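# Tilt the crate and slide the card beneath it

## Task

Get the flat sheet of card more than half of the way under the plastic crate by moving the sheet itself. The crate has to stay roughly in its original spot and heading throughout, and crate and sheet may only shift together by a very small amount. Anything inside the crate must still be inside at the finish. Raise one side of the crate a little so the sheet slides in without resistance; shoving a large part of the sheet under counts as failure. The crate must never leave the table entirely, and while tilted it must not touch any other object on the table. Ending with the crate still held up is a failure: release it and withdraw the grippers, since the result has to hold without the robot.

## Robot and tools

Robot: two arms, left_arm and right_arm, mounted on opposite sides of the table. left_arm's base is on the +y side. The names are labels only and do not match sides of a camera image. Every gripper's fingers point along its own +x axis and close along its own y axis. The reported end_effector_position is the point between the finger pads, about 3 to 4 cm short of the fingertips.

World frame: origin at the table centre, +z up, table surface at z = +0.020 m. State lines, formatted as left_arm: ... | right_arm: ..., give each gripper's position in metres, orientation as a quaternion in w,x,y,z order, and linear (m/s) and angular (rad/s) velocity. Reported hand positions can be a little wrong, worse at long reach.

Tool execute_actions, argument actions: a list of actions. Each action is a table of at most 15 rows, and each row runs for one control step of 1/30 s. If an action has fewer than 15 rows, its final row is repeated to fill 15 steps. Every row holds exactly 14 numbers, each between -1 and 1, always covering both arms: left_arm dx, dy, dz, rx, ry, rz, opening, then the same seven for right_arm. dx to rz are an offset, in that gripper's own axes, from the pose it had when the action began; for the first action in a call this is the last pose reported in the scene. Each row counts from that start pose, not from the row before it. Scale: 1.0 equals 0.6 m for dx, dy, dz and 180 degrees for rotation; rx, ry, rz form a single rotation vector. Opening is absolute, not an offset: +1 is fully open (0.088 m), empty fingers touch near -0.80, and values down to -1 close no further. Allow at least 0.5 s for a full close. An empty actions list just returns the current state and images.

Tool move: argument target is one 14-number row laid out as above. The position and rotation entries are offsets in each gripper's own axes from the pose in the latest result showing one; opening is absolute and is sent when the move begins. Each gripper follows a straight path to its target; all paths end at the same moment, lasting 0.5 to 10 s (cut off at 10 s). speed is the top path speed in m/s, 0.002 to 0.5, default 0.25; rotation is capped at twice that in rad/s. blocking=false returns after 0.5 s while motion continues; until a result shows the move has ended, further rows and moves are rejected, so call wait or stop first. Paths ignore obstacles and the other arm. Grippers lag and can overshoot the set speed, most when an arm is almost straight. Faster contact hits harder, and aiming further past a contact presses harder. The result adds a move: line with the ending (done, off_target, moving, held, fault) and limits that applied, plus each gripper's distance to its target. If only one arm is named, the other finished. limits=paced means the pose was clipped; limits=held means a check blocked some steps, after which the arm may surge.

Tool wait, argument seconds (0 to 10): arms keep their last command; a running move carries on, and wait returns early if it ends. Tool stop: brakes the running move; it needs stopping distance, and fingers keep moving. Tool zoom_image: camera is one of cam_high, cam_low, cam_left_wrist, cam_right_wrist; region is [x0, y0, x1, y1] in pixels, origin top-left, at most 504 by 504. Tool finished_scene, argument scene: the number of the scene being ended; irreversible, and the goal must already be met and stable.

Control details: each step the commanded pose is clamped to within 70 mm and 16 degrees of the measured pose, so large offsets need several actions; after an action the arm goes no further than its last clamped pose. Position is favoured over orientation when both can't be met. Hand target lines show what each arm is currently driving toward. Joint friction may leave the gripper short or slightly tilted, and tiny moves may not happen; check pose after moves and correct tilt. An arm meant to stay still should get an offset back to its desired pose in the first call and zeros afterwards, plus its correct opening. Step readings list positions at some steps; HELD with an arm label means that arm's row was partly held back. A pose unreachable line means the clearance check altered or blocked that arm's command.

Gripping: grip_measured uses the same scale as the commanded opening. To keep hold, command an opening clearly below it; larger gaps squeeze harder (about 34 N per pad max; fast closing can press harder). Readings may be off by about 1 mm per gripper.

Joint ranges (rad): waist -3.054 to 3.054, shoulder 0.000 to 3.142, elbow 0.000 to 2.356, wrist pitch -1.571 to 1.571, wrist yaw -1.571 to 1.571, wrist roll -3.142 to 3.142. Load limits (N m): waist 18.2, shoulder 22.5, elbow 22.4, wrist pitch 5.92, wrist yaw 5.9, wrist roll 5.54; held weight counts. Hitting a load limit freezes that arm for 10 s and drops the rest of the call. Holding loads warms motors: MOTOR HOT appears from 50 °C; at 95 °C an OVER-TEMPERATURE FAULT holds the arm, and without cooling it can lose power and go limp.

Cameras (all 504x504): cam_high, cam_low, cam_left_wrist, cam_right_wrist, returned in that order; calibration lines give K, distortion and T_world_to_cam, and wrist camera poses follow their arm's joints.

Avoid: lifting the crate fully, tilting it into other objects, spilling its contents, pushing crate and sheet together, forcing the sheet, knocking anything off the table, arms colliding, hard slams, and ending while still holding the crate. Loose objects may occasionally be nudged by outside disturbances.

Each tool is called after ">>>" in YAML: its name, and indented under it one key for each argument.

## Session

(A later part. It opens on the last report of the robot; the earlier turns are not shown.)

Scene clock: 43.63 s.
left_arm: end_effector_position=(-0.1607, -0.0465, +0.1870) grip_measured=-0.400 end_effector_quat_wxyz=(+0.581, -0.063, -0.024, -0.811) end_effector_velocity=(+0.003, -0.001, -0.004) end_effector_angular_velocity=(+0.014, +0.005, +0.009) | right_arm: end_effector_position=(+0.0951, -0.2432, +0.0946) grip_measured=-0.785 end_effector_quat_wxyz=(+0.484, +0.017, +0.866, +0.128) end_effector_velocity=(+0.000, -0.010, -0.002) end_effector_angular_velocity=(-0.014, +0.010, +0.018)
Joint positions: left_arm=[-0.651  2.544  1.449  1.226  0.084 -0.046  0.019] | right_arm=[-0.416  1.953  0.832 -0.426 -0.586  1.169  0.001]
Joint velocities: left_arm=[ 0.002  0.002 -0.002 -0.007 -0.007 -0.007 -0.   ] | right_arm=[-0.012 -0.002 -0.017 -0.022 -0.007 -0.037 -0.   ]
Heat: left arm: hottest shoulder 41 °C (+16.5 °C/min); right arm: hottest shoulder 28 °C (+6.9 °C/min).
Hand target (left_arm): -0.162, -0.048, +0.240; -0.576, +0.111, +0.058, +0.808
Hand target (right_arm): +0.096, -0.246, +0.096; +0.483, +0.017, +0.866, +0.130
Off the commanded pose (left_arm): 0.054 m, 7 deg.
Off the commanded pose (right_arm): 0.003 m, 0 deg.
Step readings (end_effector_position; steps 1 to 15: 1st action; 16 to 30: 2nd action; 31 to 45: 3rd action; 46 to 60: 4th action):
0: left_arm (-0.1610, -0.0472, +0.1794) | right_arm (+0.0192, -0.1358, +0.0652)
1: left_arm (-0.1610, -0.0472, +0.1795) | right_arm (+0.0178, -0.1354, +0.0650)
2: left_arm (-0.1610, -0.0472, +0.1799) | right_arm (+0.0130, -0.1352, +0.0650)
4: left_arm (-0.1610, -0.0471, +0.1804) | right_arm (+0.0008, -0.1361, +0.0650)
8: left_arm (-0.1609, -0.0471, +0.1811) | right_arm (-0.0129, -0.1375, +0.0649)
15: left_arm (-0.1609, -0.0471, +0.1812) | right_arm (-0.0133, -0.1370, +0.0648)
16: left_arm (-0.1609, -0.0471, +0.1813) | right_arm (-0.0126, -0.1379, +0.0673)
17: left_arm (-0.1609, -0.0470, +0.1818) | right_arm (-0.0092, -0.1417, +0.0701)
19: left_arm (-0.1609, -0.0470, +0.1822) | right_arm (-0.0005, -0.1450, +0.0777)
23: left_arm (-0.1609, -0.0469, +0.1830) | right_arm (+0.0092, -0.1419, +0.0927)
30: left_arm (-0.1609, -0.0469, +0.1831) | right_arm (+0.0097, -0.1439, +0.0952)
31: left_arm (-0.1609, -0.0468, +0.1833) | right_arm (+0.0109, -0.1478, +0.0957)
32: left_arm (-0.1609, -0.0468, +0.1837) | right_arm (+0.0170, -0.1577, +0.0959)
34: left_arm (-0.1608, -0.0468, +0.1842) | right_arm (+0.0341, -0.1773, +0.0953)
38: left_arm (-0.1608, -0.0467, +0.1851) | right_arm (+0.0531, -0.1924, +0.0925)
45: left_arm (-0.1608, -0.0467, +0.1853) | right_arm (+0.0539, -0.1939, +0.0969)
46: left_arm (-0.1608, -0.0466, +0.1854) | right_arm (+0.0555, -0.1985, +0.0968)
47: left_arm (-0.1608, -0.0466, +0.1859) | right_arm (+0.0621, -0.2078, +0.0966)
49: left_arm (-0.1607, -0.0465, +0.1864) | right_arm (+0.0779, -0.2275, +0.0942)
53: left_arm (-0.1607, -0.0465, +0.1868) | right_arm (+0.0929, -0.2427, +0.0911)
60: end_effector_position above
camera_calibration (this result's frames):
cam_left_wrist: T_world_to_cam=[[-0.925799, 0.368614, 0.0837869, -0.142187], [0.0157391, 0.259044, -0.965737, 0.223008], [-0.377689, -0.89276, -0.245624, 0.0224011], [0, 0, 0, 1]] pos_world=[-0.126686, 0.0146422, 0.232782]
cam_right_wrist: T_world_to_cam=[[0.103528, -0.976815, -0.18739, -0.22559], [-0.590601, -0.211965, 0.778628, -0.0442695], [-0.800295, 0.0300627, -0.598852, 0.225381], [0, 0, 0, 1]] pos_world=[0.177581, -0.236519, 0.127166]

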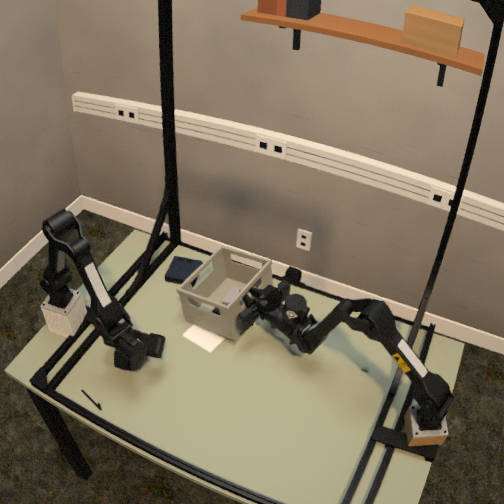

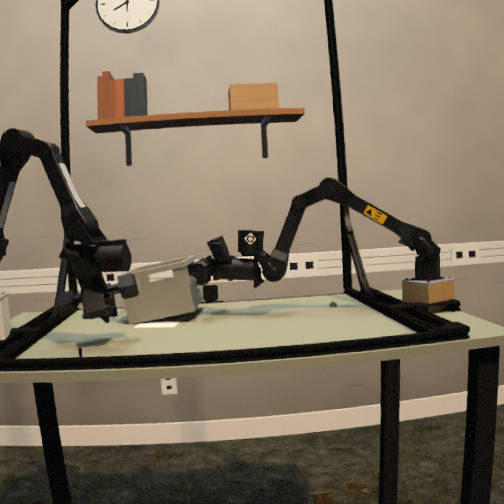

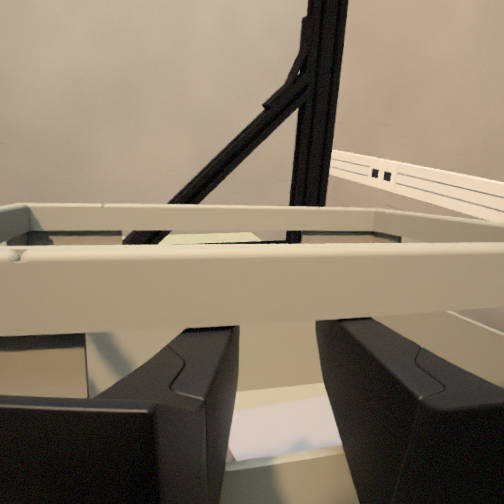

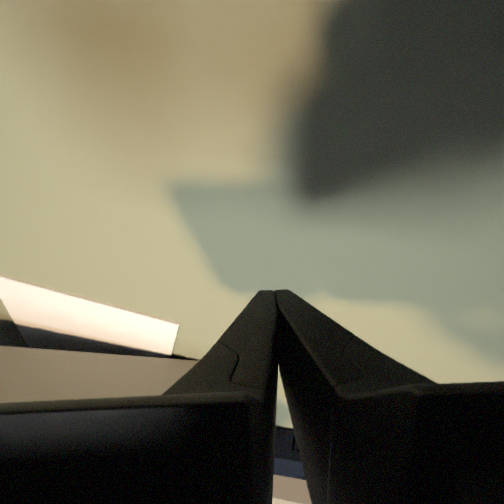

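>>> execute_actions:
  actions:
    - [[0.01,-0.004,0.06,0,-0.025,0,-0.4,0,0,0,0,0,0,-1]]
    - [[0.007,-0.004,0.05,0,-0.02,0,-0.4,0,0,0,0,0,0,-1]]
    - [[0.005,-0.003,0.045,0,-0.02,0,-0.4,0,0,0,0,0,0,-1]]
    - [[0.003,-0.002,0.035,0,-0.015,0,-0.4,0,0,0,0,0,0,-1]]
    - [[0.002,0,0.01,0,-0.005,0,-0.4,0,0,0,0,0,0,-1]]
    - [[0,0,-0.02,0,0,0,-0.4,0,0,0,0,0,0,-1]]

>>> zoom_image:
  camera: "cam_high"
  region: [120, 240, 290, 400]

Scene clock: 51.77 s.
left_arm: end_effector_position=(-0.1606, -0.0342, +0.1511) grip_measured=-0.400 end_effector_quat_wxyz=(+0.583, -0.036, +0.000, -0.812) end_effector_velocity=(+0.005, -0.001, -0.001) end_effector_angular_velocity=(+0.010, +0.006, +0.024) | right_arm: end_effector_position=(+0.0954, -0.2441, +0.0945) grip_measured=-0.785 end_effector_quat_wxyz=(+0.484, +0.017, +0.866, +0.127) end_effector_velocity=(-0.001, -0.002, -0.000) end_effector_angular_velocity=(-0.006, +0.009, +0.004)
Joint positions: left_arm=[-0.657  2.573  1.389  1.242  0.078 -0.046  0.019] | right_arm=[-0.417  1.952  0.83  -0.428 -0.586  1.166  0.001]
Joint velocities: left_arm=[ 0.002 -0.002 -0.002 -0.007 -0.022 -0.007 -0.   ] | right_arm=[-0.002  0.002 -0.002 -0.007 -0.007 -0.007 -0.   ]
Heat: left arm: hottest shoulder 46 °C (+19.7 °C/min); right arm: hottest shoulder 28 °C (+5.8 °C/min).
Hand target (left_arm): -0.161, -0.036, +0.149; -0.583, +0.038, +0.002, +0.811
Hand target (right_arm): +0.095, -0.244, +0.094; +0.484, +0.017, +0.866, +0.127
Off the commanded pose (left_arm): 0.003 m, 0 deg.
Off the commanded pose (right_arm): 0.000 m, 0 deg.
Step readings (end_effector_position; steps 1 to 15: 1st action; 16 to 30: 2nd action; 31 to 45: 3rd action; 46 to 60: 4th action; 61 to 75: 5th action; 76 to 90: 6th action):
0: left_arm (-0.1607, -0.0464, +0.1873) | right_arm (+0.0954, -0.2441, +0.0945)
1: left_arm (-0.1606, -0.0463, +0.1870) | right_arm (+0.0954, -0.2441, +0.0945)
2: left_arm (-0.1605, -0.0462, +0.1866) | right_arm (+0.0954, -0.2441, +0.0945)
4: left_arm (-0.1607, -0.0458, +0.1859) | right_arm (+0.0954, -0.2441, +0.0945)
8: left_arm (-0.1605, -0.0455, +0.1852) | right_arm (+0.0954, -0.2441, +0.0945)
15: left_arm (-0.1605, -0.0454, +0.1849) | right_arm (+0.0954, -0.2441, +0.0945)
16: left_arm (-0.1605, -0.0452, +0.1841) | right_arm (+0.0954, -0.2441, +0.0945)
17: left_arm (-0.1605, -0.0448, +0.1832) | right_arm (+0.0954, -0.2441, +0.0945)
19: left_arm (-0.1605, -0.0443, +0.1820) | right_arm (+0.0954, -0.2441, +0.0945)
23: left_arm (-0.1608, -0.0438, +0.1811) | right_arm (+0.0954, -0.2441, +0.0945)
30: left_arm (-0.1609, -0.0435, +0.1806) | right_arm (+0.0954, -0.2441, +0.0945)
31: left_arm (-0.1609, -0.0433, +0.1801) | right_arm (+0.0954, -0.2441, +0.0945)
32: left_arm (-0.1607, -0.0429, +0.1795) | right_arm (+0.0954, -0.2441, +0.0945)
34: left_arm (-0.1607, -0.0421, +0.1786) | right_arm (+0.0954, -0.2441, +0.0945)
38: left_arm (-0.1607, -0.0413, +0.1771) | right_arm (+0.0954, -0.2441, +0.0945)
45: left_arm (-0.1609, -0.0410, +0.1767) | right_arm (+0.0954, -0.2441, +0.0945)
46: left_arm (-0.1608, -0.0406, +0.1760) | right_arm (+0.0954, -0.2441, +0.0945)
47: left_arm (-0.1606, -0.0401, +0.1749) | right_arm (+0.0954, -0.2441, +0.0945)
49: left_arm (-0.1607, -0.0392, +0.1733) | right_arm (+0.0954, -0.2441, +0.0945)
53: left_arm (-0.1606, -0.0379, +0.1707) | right_arm (+0.0954, -0.2441, +0.0945)
60: left_arm (-0.1605, -0.0377, +0.1702) | right_arm (+0.0954, -0.2441, +0.0945)
61: left_arm (-0.1605, -0.0374, +0.1694) | right_arm (+0.0954, -0.2441, +0.0945)
62: left_arm (-0.1604, -0.0371, +0.1685) | right_arm (+0.0954, -0.2441, +0.0945)
64: left_arm (-0.1603, -0.0366, +0.1666) | right_arm (+0.0954, -0.2441, +0.0945)
68: left_arm (-0.1604, -0.0358, +0.1620) | right_arm (+0.0954, -0.2441, +0.0945)
75: left_arm (-0.1604, -0.0357, +0.1613) | right_arm (+0.0954, -0.2441, +0.0945)
76: left_arm (-0.1603, -0.0354, +0.1583) | right_arm (+0.0954, -0.2441, +0.0945)
77: left_arm (-0.1603, -0.0351, +0.1565) | right_arm (+0.0954, -0.2441, +0.0945)
79: left_arm (-0.1606, -0.0345, +0.1521) | right_arm (+0.0954, -0.2441, +0.0945)
83: left_arm (-0.1606, -0.0342, +0.1510) | right_arm (+0.0954, -0.2441, +0.0945)
90: end_effector_position above
camera_calibration (this result's frames):
cam_left_wrist: T_world_to_cam=[[-0.92725, 0.36238, 0.0942766, -0.145607], [0.0315588, 0.326516, -0.944665, 0.186787], [-0.37311, -0.872965, -0.314198, 0.0363174], [0, 0, 0, 1]] pos_world=[-0.127358, 0.0234799, 0.201589]
cam_right_wrist: T_world_to_cam=[[0.104486, -0.97689, -0.186465, -0.226692], [-0.59024, -0.211813, 0.778943, -0.0442577], [-0.800437, 0.0286702, -0.598731, 0.225177], [0, 0, 0, 1]] pos_world=[0.177803, -0.237283, 0.127024]

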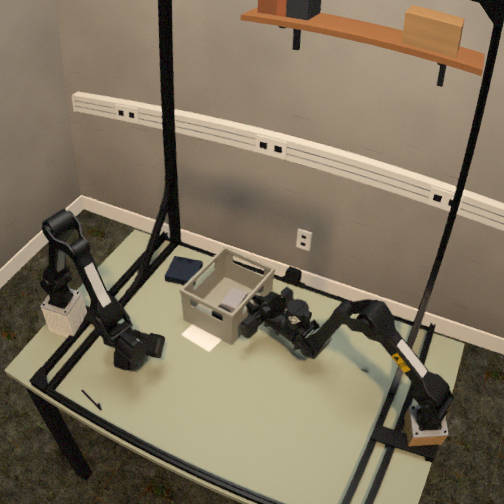

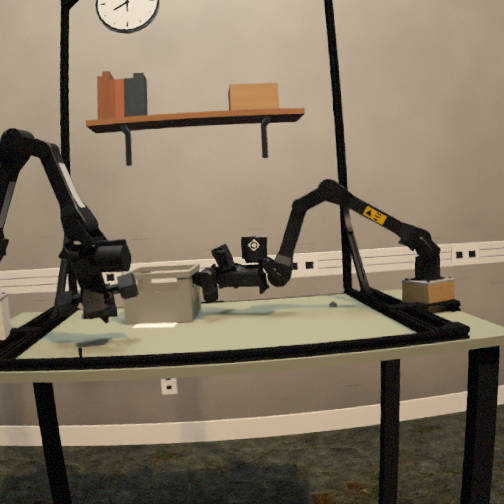

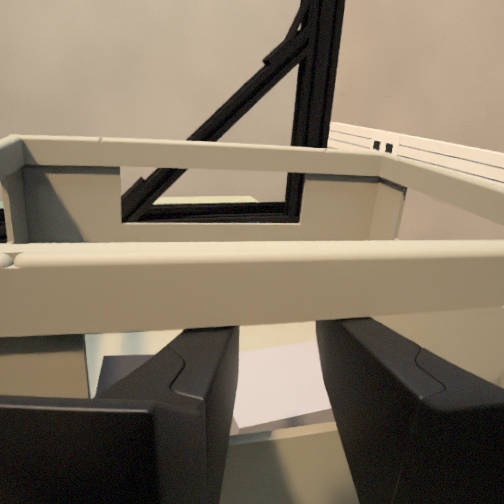

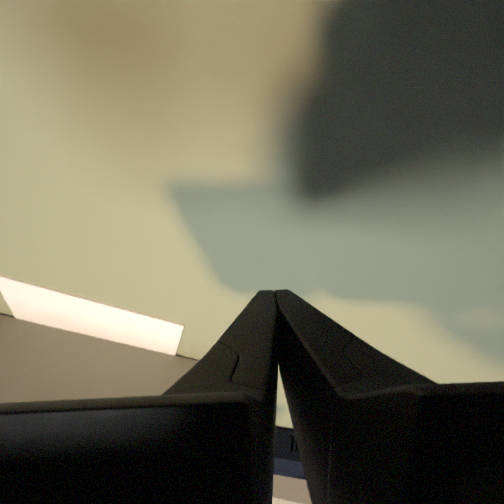

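Region (120, 240, 290, 400) of cam_high's 504x504 image, scaled by 2.965, with more detail than that image has; it fills the top 474 rows of this view, and the rest is white.

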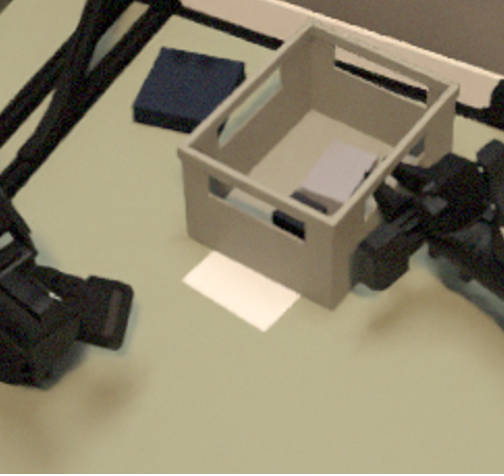

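>>> move:
  target: [0,0,0,0,0,0,-0.4,0.141,0.19,-0.078,0,0,0,-1]
  speed: 0.15

>>> execute_actions:
  actions:
    - [[0.008,-0.002,0.06,0,-0.03,0,-0.4,0.03,-0.015,0.012,0,0,-0.01,-1]]
    - [[0.016,0,0.09,0,-0.035,0,-0.4,0.02,-0.015,0.01,0,0,-0.01,-1]]
    - [[0.028,0,0.112,0,-0.04,0,-0.4,0.01,-0.015,0.006,0,0,-0.01,-1]]
    - [[0.03,0,0.112,0,-0.04,0,-0.4,0.01,-0.015,0.006,0,0,-0.01,-1]]

Scene clock: 59.10 s.
left_arm: end_effector_position=(-0.1606, -0.0343, +0.1506) grip_measured=-0.400 end_effector_quat_wxyz=(+0.583, -0.036, +0.000, -0.812) end_effector_velocity=(-0.000, +0.001, -0.004) end_effector_angular_velocity=(+0.014, +0.004, +0.004) | right_arm: end_effector_position=(-0.0001, -0.1286, +0.0835) grip_measured=-0.785 end_effector_quat_wxyz=(+0.481, +0.022, +0.865, +0.139) end_effector_velocity=(-0.000, +0.002, +0.000) end_effector_angular_velocity=(-0.007, +0.008, -0.007)
Joint positions: left_arm=[-0.657  2.574  1.39   1.243  0.078 -0.046  0.019] | right_arm=[-0.102  2.237  1.251 -0.338 -0.551  1.534  0.001]
Joint velocities: left_arm=[-0.002  0.002 -0.002 -0.007 -0.007 -0.007  0.   ] | right_arm=[-0.002  0.007  0.012 -0.007 -0.007  0.007 -0.   ]
Heat: left arm: hottest shoulder 44 °C (+15.2 °C/min); right arm: hottest shoulder 29 °C (+6.1 °C/min).
Hand target (left_arm): -0.161, -0.034, +0.151; -0.583, +0.036, -0.000, +0.812
Hand target (right_arm): -0.000, -0.130, +0.076; +0.482, +0.018, +0.866, +0.128
Off the commanded pose (left_arm): 0.000 m, 0 deg.
Off the commanded pose (right_arm): 0.009 m, 2 deg.
move: off_target (right_arm)
camera_calibration (this result's frames):
cam_left_wrist: T_world_to_cam=[[-0.92725, 0.36238, 0.0942766, -0.145556], [0.0315588, 0.326516, -0.944665, 0.186379], [-0.37311, -0.872965, -0.314198, 0.0361182], [0, 0, 0, 1]] pos_world=[-0.127373, 0.0234209, 0.201137]
cam_right_wrist: T_world_to_cam=[[0.106698, -0.971465, -0.211829, -0.103105], [-0.585324, -0.233588, 0.776423, -0.070165], [-0.803748, 0.0411461, -0.593545, 0.140099], [0, 0, 0, 1]] pos_world=[0.0825364, -0.122317, 0.115792]

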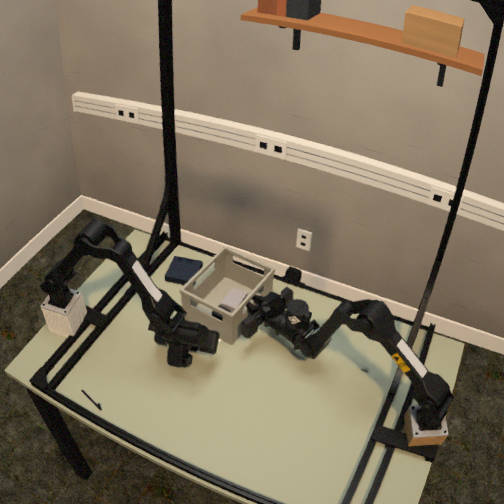

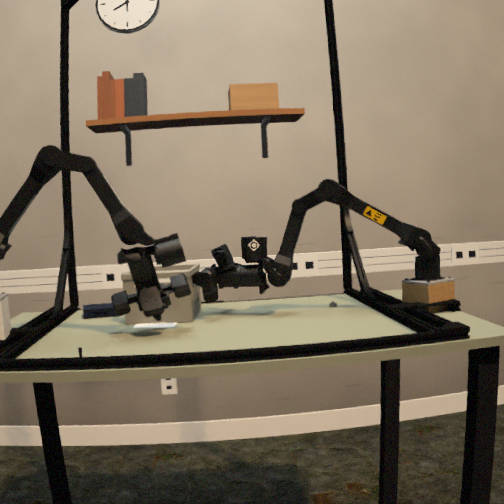

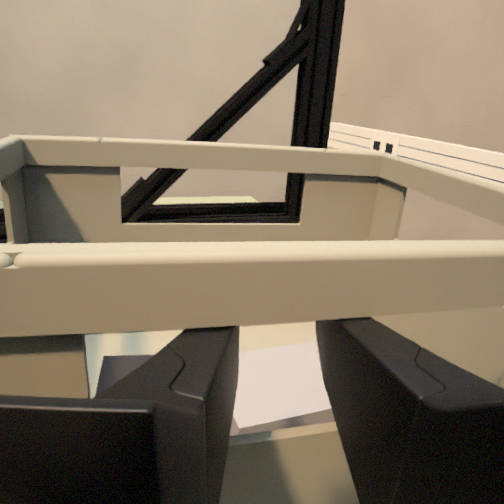

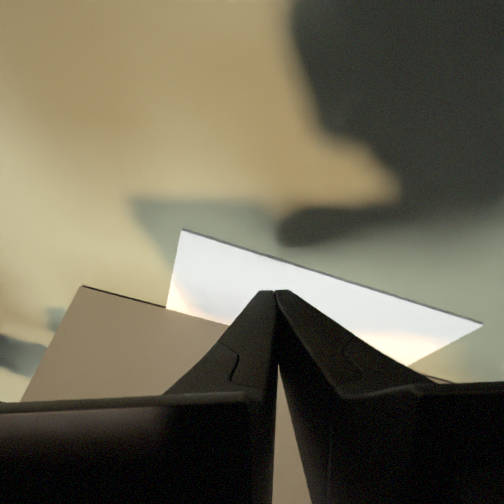

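Scene clock: 61.10 s.
left_arm: end_effector_position=(-0.1601, -0.0411, +0.1797) grip_measured=-0.400 end_effector_quat_wxyz=(+0.587, -0.046, -0.009, -0.808) end_effector_velocity=(-0.003, +0.000, +0.004) end_effector_angular_velocity=(-0.000, +0.007, -0.010) | right_arm: end_effector_position=(-0.0018, -0.1371, +0.0641) grip_measured=-0.785 end_effector_quat_wxyz=(+0.482, -0.002, +0.866, +0.135) end_effector_velocity=(-0.000, +0.002, +0.003) end_effector_angular_velocity=(+0.023, +0.005, +0.017)
Joint positions: left_arm=[-0.657  2.521  1.41   1.196  0.067 -0.046  0.019] | right_arm=[-0.097  2.288  1.252 -0.339 -0.553  1.497  0.001]
Joint velocities: left_arm=[-0.002 -0.007  0.002 -0.007  0.007 -0.007 -0.   ] | right_arm=[-0.002 -0.007 -0.002  0.007 -0.007 -0.022 -0.   ]
Heat: left arm: hottest shoulder 46 °C (+17.3 °C/min); right arm: hottest shoulder 29 °C (+5.1 °C/min).
Hand target (left_arm): -0.160, -0.047, +0.239; -0.584, +0.098, +0.046, +0.805
Hand target (right_arm): -0.001, -0.142, +0.056; +0.484, -0.010, +0.866, +0.126
Off the commanded pose (left_arm): 0.061 m, 7 deg.
Off the commanded pose (right_arm): 0.010 m, 1 deg.
Step readings (end_effector_position; steps 1 to 15: 1st action; 16 to 30: 2nd action; 31 to 45: 3rd action; 46 to 60: 4th action):
0: left_arm (-0.1606, -0.0343, +0.1506) | right_arm (-0.0001, -0.1286, +0.0835)
1: left_arm (-0.1606, -0.0342, +0.1510) | right_arm (-0.0002, -0.1291, +0.0819)
2: left_arm (-0.1605, -0.0341, +0.1527) | right_arm (-0.0005, -0.1286, +0.0806)
4: left_arm (-0.1603, -0.0341, +0.1541) | right_arm (-0.0012, -0.1293, +0.0766)
8: left_arm (-0.1604, -0.0340, +0.1554) | right_arm (-0.0021, -0.1317, +0.0702)
15: left_arm (-0.1603, -0.0340, +0.1558) | right_arm (-0.0023, -0.1312, +0.0700)
16: left_arm (-0.1603, -0.0341, +0.1567) | right_arm (-0.0022, -0.1316, +0.0691)
17: left_arm (-0.1602, -0.0342, +0.1578) | right_arm (-0.0022, -0.1317, +0.0684)
19: left_arm (-0.1602, -0.0344, +0.1585) | right_arm (-0.0022, -0.1325, +0.0664)
23: left_arm (-0.1601, -0.0345, +0.1592) | right_arm (-0.0021, -0.1332, +0.0649)
30: left_arm (-0.1599, -0.0347, +0.1606) | right_arm (-0.0021, -0.1333, +0.0647)
31: left_arm (-0.1599, -0.0348, +0.1620) | right_arm (-0.0021, -0.1334, +0.0647)
32: left_arm (-0.1600, -0.0353, +0.1628) | right_arm (-0.0021, -0.1338, +0.0646)
34: left_arm (-0.1595, -0.0359, +0.1657) | right_arm (-0.0021, -0.1346, +0.0645)
38: left_arm (-0.1595, -0.0369, +0.1707) | right_arm (-0.0020, -0.1351, +0.0644)
45: left_arm (-0.1596, -0.0372, +0.1713) | right_arm (-0.0020, -0.1353, +0.0644)
46: left_arm (-0.1597, -0.0375, +0.1726) | right_arm (-0.0019, -0.1356, +0.0643)
47: left_arm (-0.1597, -0.0380, +0.1733) | right_arm (-0.0019, -0.1361, +0.0642)
49: left_arm (-0.1599, -0.0392, +0.1759) | right_arm (-0.0020, -0.1366, +0.0642)
53: left_arm (-0.1600, -0.0405, +0.1789) | right_arm (-0.0018, -0.1370, +0.0641)
60: end_effector_position above
camera_calibration (this result's frames):
cam_left_wrist: T_world_to_cam=[[-0.930791, 0.353845, 0.0917734, -0.145844], [0.0208683, 0.302079, -0.953054, 0.214848], [-0.364956, -0.885179, -0.288556, 0.0356445], [0, 0, 0, 1]] pos_world=[-0.127225, 0.0182568, 0.228432]
cam_right_wrist: T_world_to_cam=[[0.143226, -0.972948, -0.181267, -0.117422], [-0.582529, -0.230944, 0.779311, -0.0578592], [-0.800092, -0.00602418, -0.599847, 0.121481], [0, 0, 0, 1]] pos_world=[0.0803094, -0.126876, 0.0966758]

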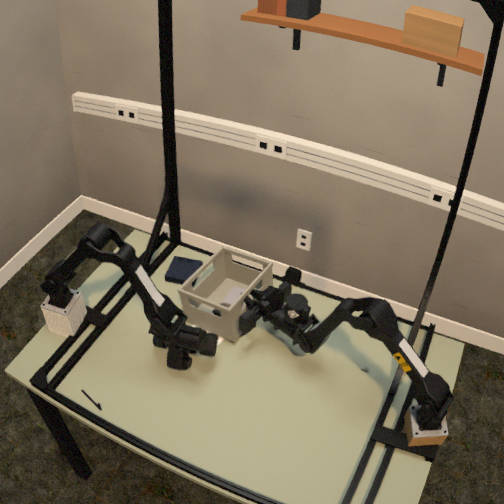

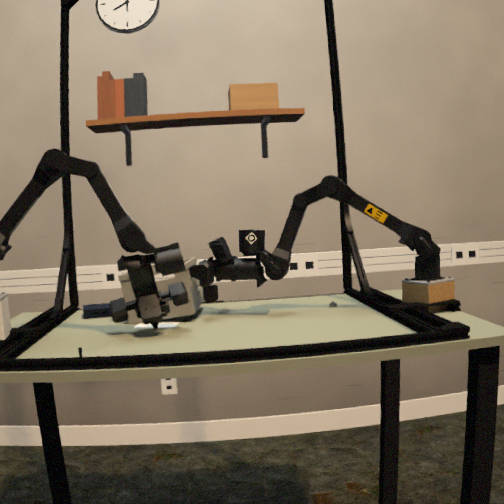

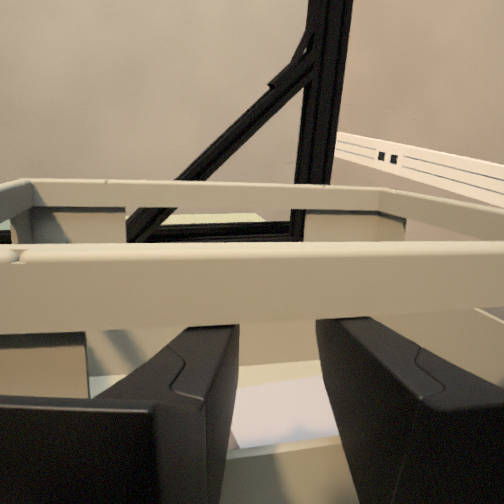

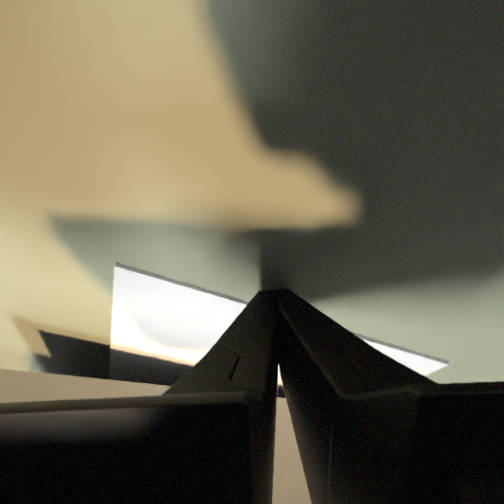

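>>> execute_actions:
  actions:
    - [[0.016,-0.004,0.092,0,-0.036,-0.002,-0.4,0.039,0.005,-0.022,0.02,0.01,0,-1]]
    - [[0.016,-0.004,0.092,0,-0.036,-0.002,-0.4,-0.025,0.014,-0.011,0,0,0,-1]]
    - [[0.016,-0.004,0.092,0,-0.036,-0.002,-0.4,-0.08,0,0,0,0,0,-1]]
    - [[0.01,-0.004,0.055,0,-0.02,0,-0.4,-0.06,-0.09,0.04,0,0,0,-1]]
    - [[0.006,-0.003,0.04,0,-0.02,0,-0.4,-0.05,-0.09,0.04,0,0,0,-1]]
    - [[0.003,-0.002,0.03,0,-0.015,0,-0.4,0,0,0,0,0,0,-1]]
    - [[0.002,0,0.012,0,-0.005,0,-0.4,0,0,0,0,0,0,-1]]
    - [[0,0,-0.015,0,0,0,-0.4,0,0,0,0,0,0,-1]]

>>> zoom_image:
  camera: "cam_high"
  region: [120, 240, 290, 400]

Scene clock: 71.17 s.
left_arm: end_effector_position=(-0.1600, -0.0356, +0.1535) grip_measured=-0.400 end_effector_quat_wxyz=(+0.589, -0.019, +0.015, -0.808) end_effector_velocity=(-0.002, +0.001, -0.004) end_effector_angular_velocity=(+0.024, +0.001, -0.010) | right_arm: end_effector_position=(+0.0882, -0.2377, +0.1119) grip_measured=-0.785 end_effector_quat_wxyz=(+0.469, +0.013, +0.878, +0.098) end_effector_velocity=(+0.001, -0.002, -0.000) end_effector_angular_velocity=(-0.013, -0.005, -0.008)
Joint positions: left_arm=[-0.66   2.538  1.383  1.169  0.063 -0.047  0.019] | right_arm=[-0.397  1.942  0.906 -0.554 -0.608  1.211  0.001]
Joint velocities: left_arm=[-0.002 -0.002 -0.002 -0.022  0.007 -0.007 -0.   ] | right_arm=[-0.002 -0.002 -0.002 -0.007  0.007  0.007 -0.   ]
Heat: left arm: hottest shoulder 51 °C (+22.3 °C/min); right arm: hottest shoulder 30 °C (+4.1 °C/min). Fold the left arm in close to its base before you think long.
Hand target (left_arm): -0.160, -0.037, +0.154; -0.589, +0.023, -0.011, +0.808
Hand target (right_arm): +0.088, -0.238, +0.112; +0.469, +0.013, +0.878, +0.098
Off the commanded pose (left_arm): 0.002 m, 1 deg.
Off the commanded pose (right_arm): 0.000 m, 0 deg.
MOTOR HOT: a motor of the left arm reached 50 °C. Now the hottest motor of the left arm, joint 2 (shoulder), reports 51 °C. The temperature limit of the motors' drives, at which the controller stops that arm, is 95 °C. To cool a motor, set the load down, stop pushing, or move to a pose that needs little force.
Step readings (end_effector_position; steps 1 to 15: 1st action; 16 to 30: 2nd action; 31 to 45: 3rd action; 46 to 60: 4th action; 61 to 75: 5th action; 76 to 90: 6th action; 91 to 105: 7th action; 106 to 120: 8th action):
0: left_arm (-0.1600, -0.0415, +0.1808) | right_arm (-0.0018, -0.1372, +0.0638)
1: left_arm (-0.1600, -0.0415, +0.1807) | right_arm (-0.0025, -0.1365, +0.0639)
2: left_arm (-0.1600, -0.0415, +0.1805) | right_arm (-0.0050, -0.1346, +0.0641)
4: left_arm (-0.1600, -0.0416, +0.1806) | right_arm (-0.0118, -0.1314, +0.0648)
8: left_arm (-0.1600, -0.0416, +0.1806) | right_arm (-0.0247, -0.1312, +0.0647)
15: left_arm (-0.1600, -0.0416, +0.1807) | right_arm (-0.0261, -0.1307, +0.0644)
16: left_arm (-0.1600, -0.0416, +0.1808) | right_arm (-0.0261, -0.1307, +0.0652)
17: left_arm (-0.1600, -0.0417, +0.1809) | right_arm (-0.0258, -0.1311, +0.0661)
19: left_arm (-0.1601, -0.0417, +0.1809) | right_arm (-0.0250, -0.1323, +0.0677)
23: left_arm (-0.1601, -0.0418, +0.1811) | right_arm (-0.0241, -0.1311, +0.0722)
30: left_arm (-0.1601, -0.0418, +0.1810) | right_arm (-0.0241, -0.1302, +0.0748)
31: left_arm (-0.1601, -0.0418, +0.1811) | right_arm (-0.0227, -0.1325, +0.0785)
32: left_arm (-0.1601, -0.0418, +0.1812) | right_arm (-0.0186, -0.1372, +0.0822)
34: left_arm (-0.1601, -0.0419, +0.1812) | right_arm (-0.0082, -0.1379, +0.0923)
38: left_arm (-0.1601, -0.0419, +0.1814) | right_arm (+0.0037, -0.1344, +0.1086)
45: left_arm (-0.1601, -0.0419, +0.1813) | right_arm (+0.0041, -0.1371, +0.1097)
46: left_arm (-0.1601, -0.0419, +0.1809) | right_arm (+0.0056, -0.1415, +0.1105)
47: left_arm (-0.1601, -0.0420, +0.1802) | right_arm (+0.0119, -0.1525, +0.1105)
49: left_arm (-0.1603, -0.0420, +0.1795) | right_arm (+0.0283, -0.1722, +0.1100)
53: left_arm (-0.1607, -0.0420, +0.1785) | right_arm (+0.0469, -0.1857, +0.1087)
60: left_arm (-0.1606, -0.0420, +0.1780) | right_arm (+0.0479, -0.1878, +0.1126)
61: left_arm (-0.1606, -0.0420, +0.1779) | right_arm (+0.0493, -0.1922, +0.1126)
62: left_arm (-0.1608, -0.0419, +0.1779) | right_arm (+0.0555, -0.2020, +0.1124)
64: left_arm (-0.1607, -0.0417, +0.1780) | right_arm (+0.0708, -0.2219, +0.1109)
68: left_arm (-0.1607, -0.0413, +0.1776) | right_arm (+0.0863, -0.2364, +0.1086)
75: left_arm (-0.1606, -0.0412, +0.1775) | right_arm (+0.0881, -0.2375, +0.1119)
76: left_arm (-0.1605, -0.0410, +0.1771) | right_arm (+0.0882, -0.2377, +0.1119)
77: left_arm (-0.1606, -0.0406, +0.1763) | right_arm (+0.0882, -0.2377, +0.1119)
79: left_arm (-0.1604, -0.0398, +0.1752) | right_arm (+0.0882, -0.2377, +0.1119)
83: left_arm (-0.1605, -0.0392, +0.1741) | right_arm (+0.0882, -0.2377, +0.1119)
90: left_arm (-0.1605, -0.0391, +0.1739) | right_arm (+0.0882, -0.2377, +0.1119)
91: left_arm (-0.1604, -0.0388, +0.1733) | right_arm (+0.0882, -0.2377, +0.1119)
92: left_arm (-0.1603, -0.0385, +0.1723) | right_arm (+0.0882, -0.2377, +0.1119)
94: left_arm (-0.1603, -0.0380, +0.1702) | right_arm (+0.0882, -0.2377, +0.1119)
98: left_arm (-0.1600, -0.0370, +0.1651) | right_arm (+0.0882, -0.2377, +0.1119)
105: left_arm (-0.1599, -0.0368, +0.1636) | right_arm (+0.0882, -0.2377, +0.1119)
106: left_arm (-0.1598, -0.0365, +0.1608) | right_arm (+0.0882, -0.2377, +0.1119)
107: left_arm (-0.1598, -0.0362, +0.1594) | right_arm (+0.0882, -0.2377, +0.1119)
109: left_arm (-0.1601, -0.0358, +0.1554) | right_arm (+0.0882, -0.2377, +0.1119)
113: left_arm (-0.1600, -0.0356, +0.1535) | right_arm (+0.0882, -0.2377, +0.1119)
120: end_effector_position above
camera_calibration (this result's frames):
cam_left_wrist: T_world_to_cam=[[-0.932806, 0.346136, 0.100317, -0.147197], [0.0363852, 0.3674, -0.929351, 0.189433], [-0.358538, -0.863254, -0.355307, 0.0450743], [0, 0, 0, 1]] pos_world=[-0.128037, 0.0202629, 0.206831]
cam_right_wrist: T_world_to_cam=[[0.0816245, -0.987795, -0.132661, -0.223091], [-0.564389, -0.155518, 0.810727, -0.0531457], [-0.821463, 0.00869749, -0.570195, 0.223564], [0, 0, 0, 1]] pos_world=[0.171864, -0.230578, 0.140966]

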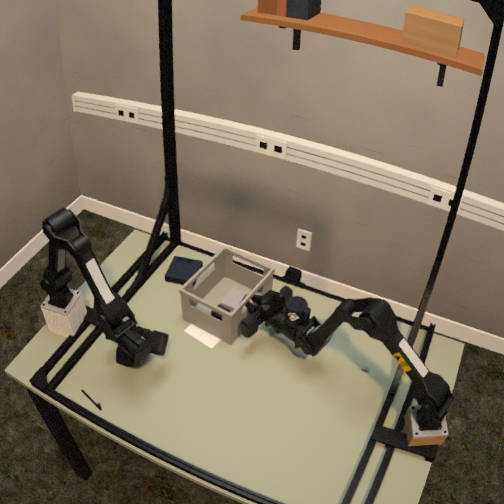

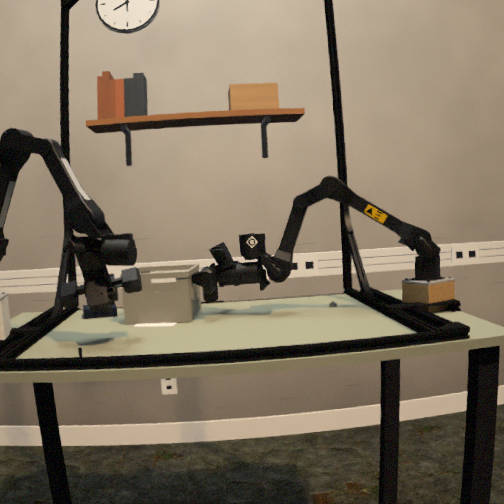

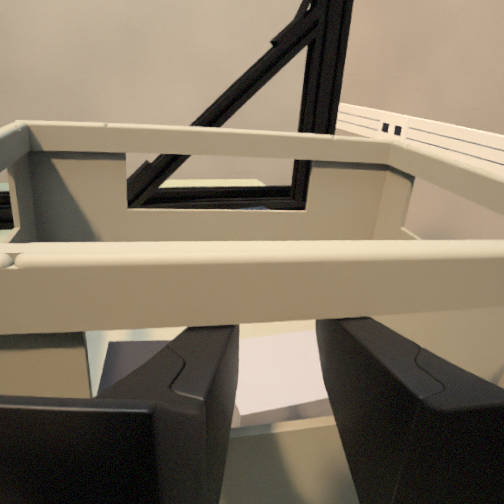

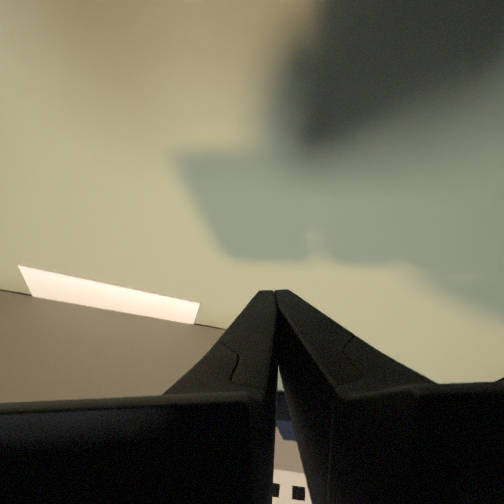

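Region (120, 240, 290, 400) of cam_high's 504x504 image, scaled by 2.965, with more detail than that image has; it fills the top 474 rows of this view, and the rest is white.

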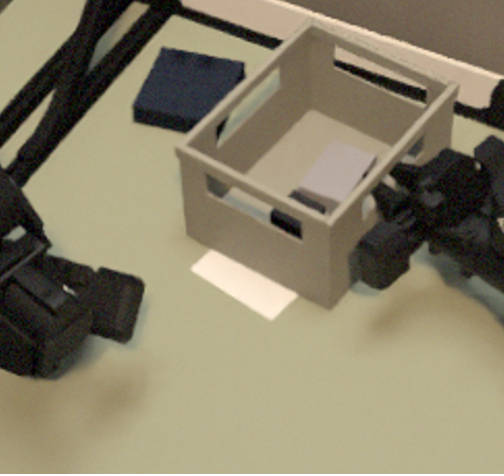

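>>> execute_actions:
  actions:
    - [[0,0,-0.02,0,0,0,-0.4,0,0,0,0,0,0,-1]]

>>> move:
  target: [-0.2,0,-0.01,0,0,0,-0.4,0,0,0,0,0,0,-1]
  speed: 0.12

Scene clock: 74.23 s.
left_arm: end_effector_position=(-0.1600, -0.0346, +0.1487) grip_measured=-0.400 end_effector_quat_wxyz=(+0.588, -0.022, +0.012, -0.808) end_effector_velocity=(-0.002, +0.001, -0.001) end_effector_angular_velocity=(+0.014, +0.019, -0.010) | right_arm: end_effector_position=(+0.0882, -0.2377, +0.1119) grip_measured=-0.785 end_effector_quat_wxyz=(+0.469, +0.013, +0.878, +0.098) end_effector_velocity=(-0.001, -0.002, -0.000) end_effector_angular_velocity=(-0.006, +0.009, +0.003)
Joint positions: left_arm=[-0.66   2.555  1.383  1.193  0.063 -0.047  0.019] | right_arm=[-0.397  1.942  0.906 -0.554 -0.608  1.211  0.001]
Joint velocities: left_arm=[-0.002 -0.002 -0.002 -0.007  0.007 -0.022 -0.   ] | right_arm=[-0.002  0.002 -0.002 -0.007 -0.007 -0.007 -0.   ]
Heat: left arm: hottest shoulder 50 °C (+22.3 °C/min); right arm: hottest shoulder 30 °C (+4.1 °C/min). Fold the left arm in close to its base before you think long.
Hand target (left_arm): -0.161, -0.035, +0.142; -0.588, +0.019, -0.015, +0.808
Hand target (right_arm): +0.088, -0.238, +0.112; +0.469, +0.013, +0.878, +0.098
Off the commanded pose (left_arm): 0.007 m, 0 deg.
Off the commanded pose (right_arm): 0.000 m, 0 deg.
MOTOR HOT: still on. Now the hottest motor of the left arm, joint 2 (shoulder), reports 50 °C; a drive's own limit is 95 °C.
Step readings (end_effector_position):
0: left_arm (-0.1602, -0.0355, +0.1533) | right_arm (+0.0882, -0.2377, +0.1119)
1: left_arm (-0.1602, -0.0353, +0.1520) | right_arm (+0.0882, -0.2377, +0.1119)
2: left_arm (-0.1601, -0.0351, +0.1516) | right_arm (+0.0882, -0.2377, +0.1119)
4: left_arm (-0.1601, -0.0349, +0.1504) | right_arm (+0.0882, -0.2377, +0.1119)
8: left_arm (-0.1600, -0.0347, +0.1493) | right_arm (+0.0882, -0.2377, +0.1119)
15: end_effector_position above
camera_calibration (this result's frames):
cam_left_wrist: T_world_to_cam=[[-0.932505, 0.347157, 0.0995868, -0.146846], [0.0349511, 0.361193, -0.931836, 0.184477], [-0.359463, -0.86546, -0.348948, 0.0430155], [0, 0, 0, 1]] pos_world=[-0.127919, 0.0215747, 0.201537]
cam_right_wrist: T_world_to_cam=[[0.0816245, -0.987795, -0.132661, -0.223091], [-0.564389, -0.155518, 0.810727, -0.0531457], [-0.821463, 0.00869749, -0.570195, 0.223564], [0, 0, 0, 1]] pos_world=[0.171864, -0.230578, 0.140966]

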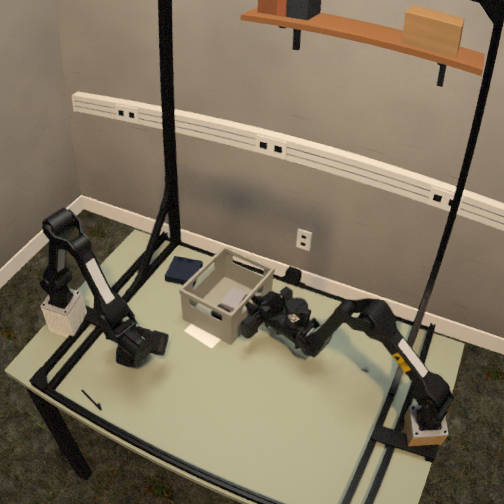

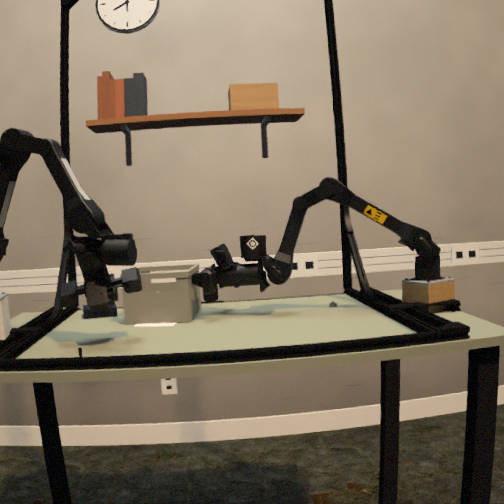

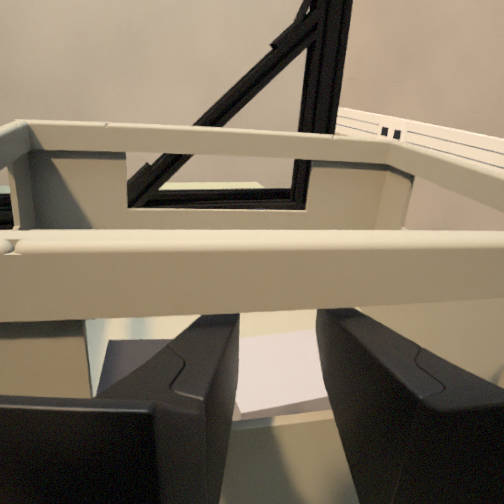

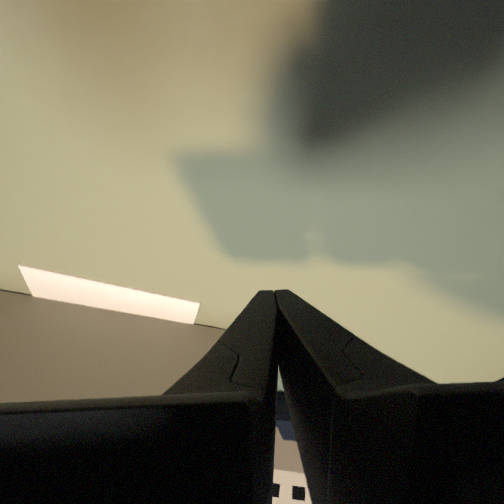

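Scene clock: 75.70 s.
left_arm: end_effector_position=(-0.1246, +0.0784, +0.1344) grip_measured=-0.400 end_effector_quat_wxyz=(+0.588, -0.013, +0.019, -0.808) end_effector_velocity=(+0.001, +0.004, +0.000) end_effector_angular_velocity=(+0.000, -0.008, +0.005) | right_arm: end_effector_position=(+0.0882, -0.2377, +0.1119) grip_measured=-0.785 end_effector_quat_wxyz=(+0.469, +0.013, +0.878, +0.098) end_effector_velocity=(-0.002, -0.001, +0.002) end_effector_angular_velocity=(+0.002, +0.022, +0.003)
Joint positions: left_arm=[-0.64   2.394  0.817  1.575  0.083 -0.047  0.019] | right_arm=[-0.397  1.942  0.906 -0.554 -0.608  1.211  0.001]
Joint velocities: left_arm=[-0.002 -0.007 -0.017  0.007 -0.007  0.007 -0.   ] | right_arm=[-0.002 -0.002 -0.002 -0.007 -0.022 -0.007 -0.   ]
Heat: left arm: hottest shoulder 50 °C (+22.1 °C/min); right arm: hottest shoulder 30 °C (+4.0 °C/min). Fold the left arm in close to its base before you think long.
Hand target (left_arm): -0.123, +0.079, +0.141; -0.589, +0.017, -0.015, +0.808
Hand target (right_arm): +0.088, -0.238, +0.112; +0.469, +0.013, +0.878, +0.098
Off the commanded pose (left_arm): 0.006 m, 1 deg.
Off the commanded pose (right_arm): 0.000 m, 0 deg.
MOTOR HOT: still on. Now the hottest motor of the left arm, joint 2 (shoulder), reports 50 °C; a drive's own limit is 95 °C.
joint sent to its limit (left arm) — the command would take joint 4 (wrist pitch) past its upper limit, so that joint was sent only as far as its limit.
move: done
camera_calibration (this result's frames):
cam_left_wrist: T_world_to_cam=[[-0.932787, 0.345707, 0.101956, -0.151864], [0.0402695, 0.381065, -0.923671, 0.127155], [-0.358171, -0.857482, -0.369374, 0.150871], [0, 0, 0, 1]] pos_world=[-0.0927395, 0.133415, 0.188661]
cam_right_wrist: T_world_to_cam=[[0.0816245, -0.987795, -0.132661, -0.223091], [-0.564389, -0.155518, 0.810727, -0.0531457], [-0.821463, 0.00869749, -0.570195, 0.223564], [0, 0, 0, 1]] pos_world=[0.171864, -0.230578, 0.140966]

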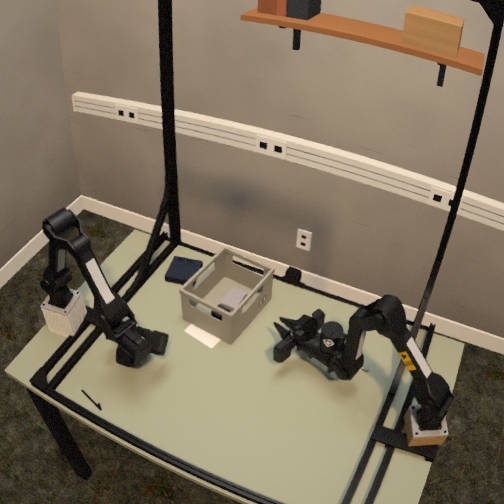

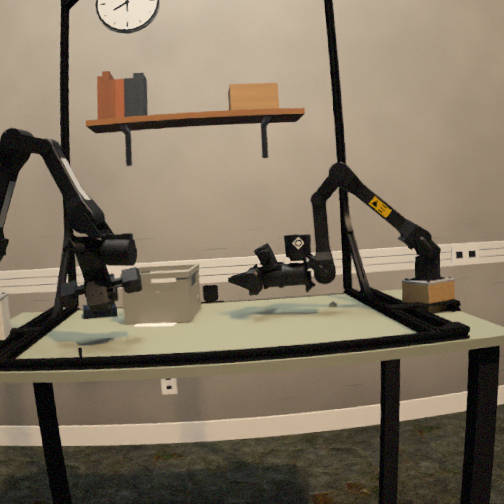

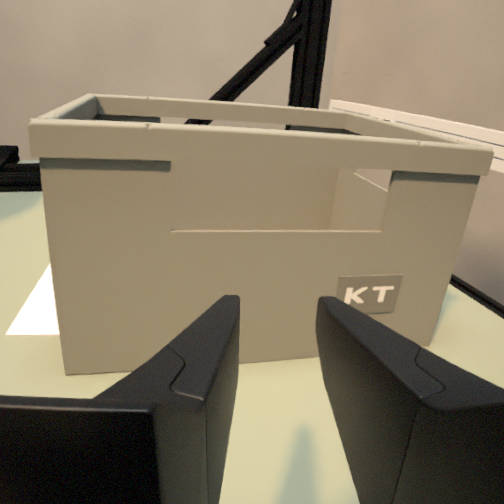

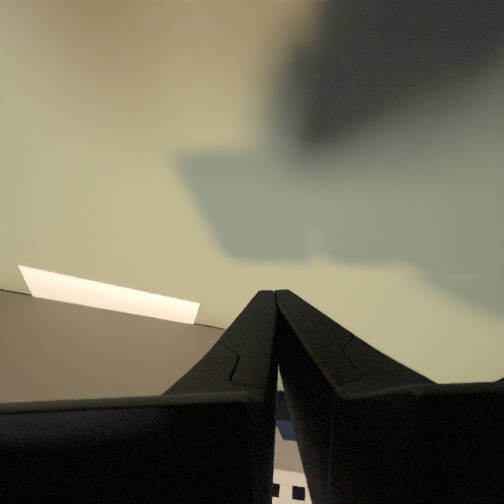

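>>> finished_scene:
  scene: 2

The scene is finished: the task was done.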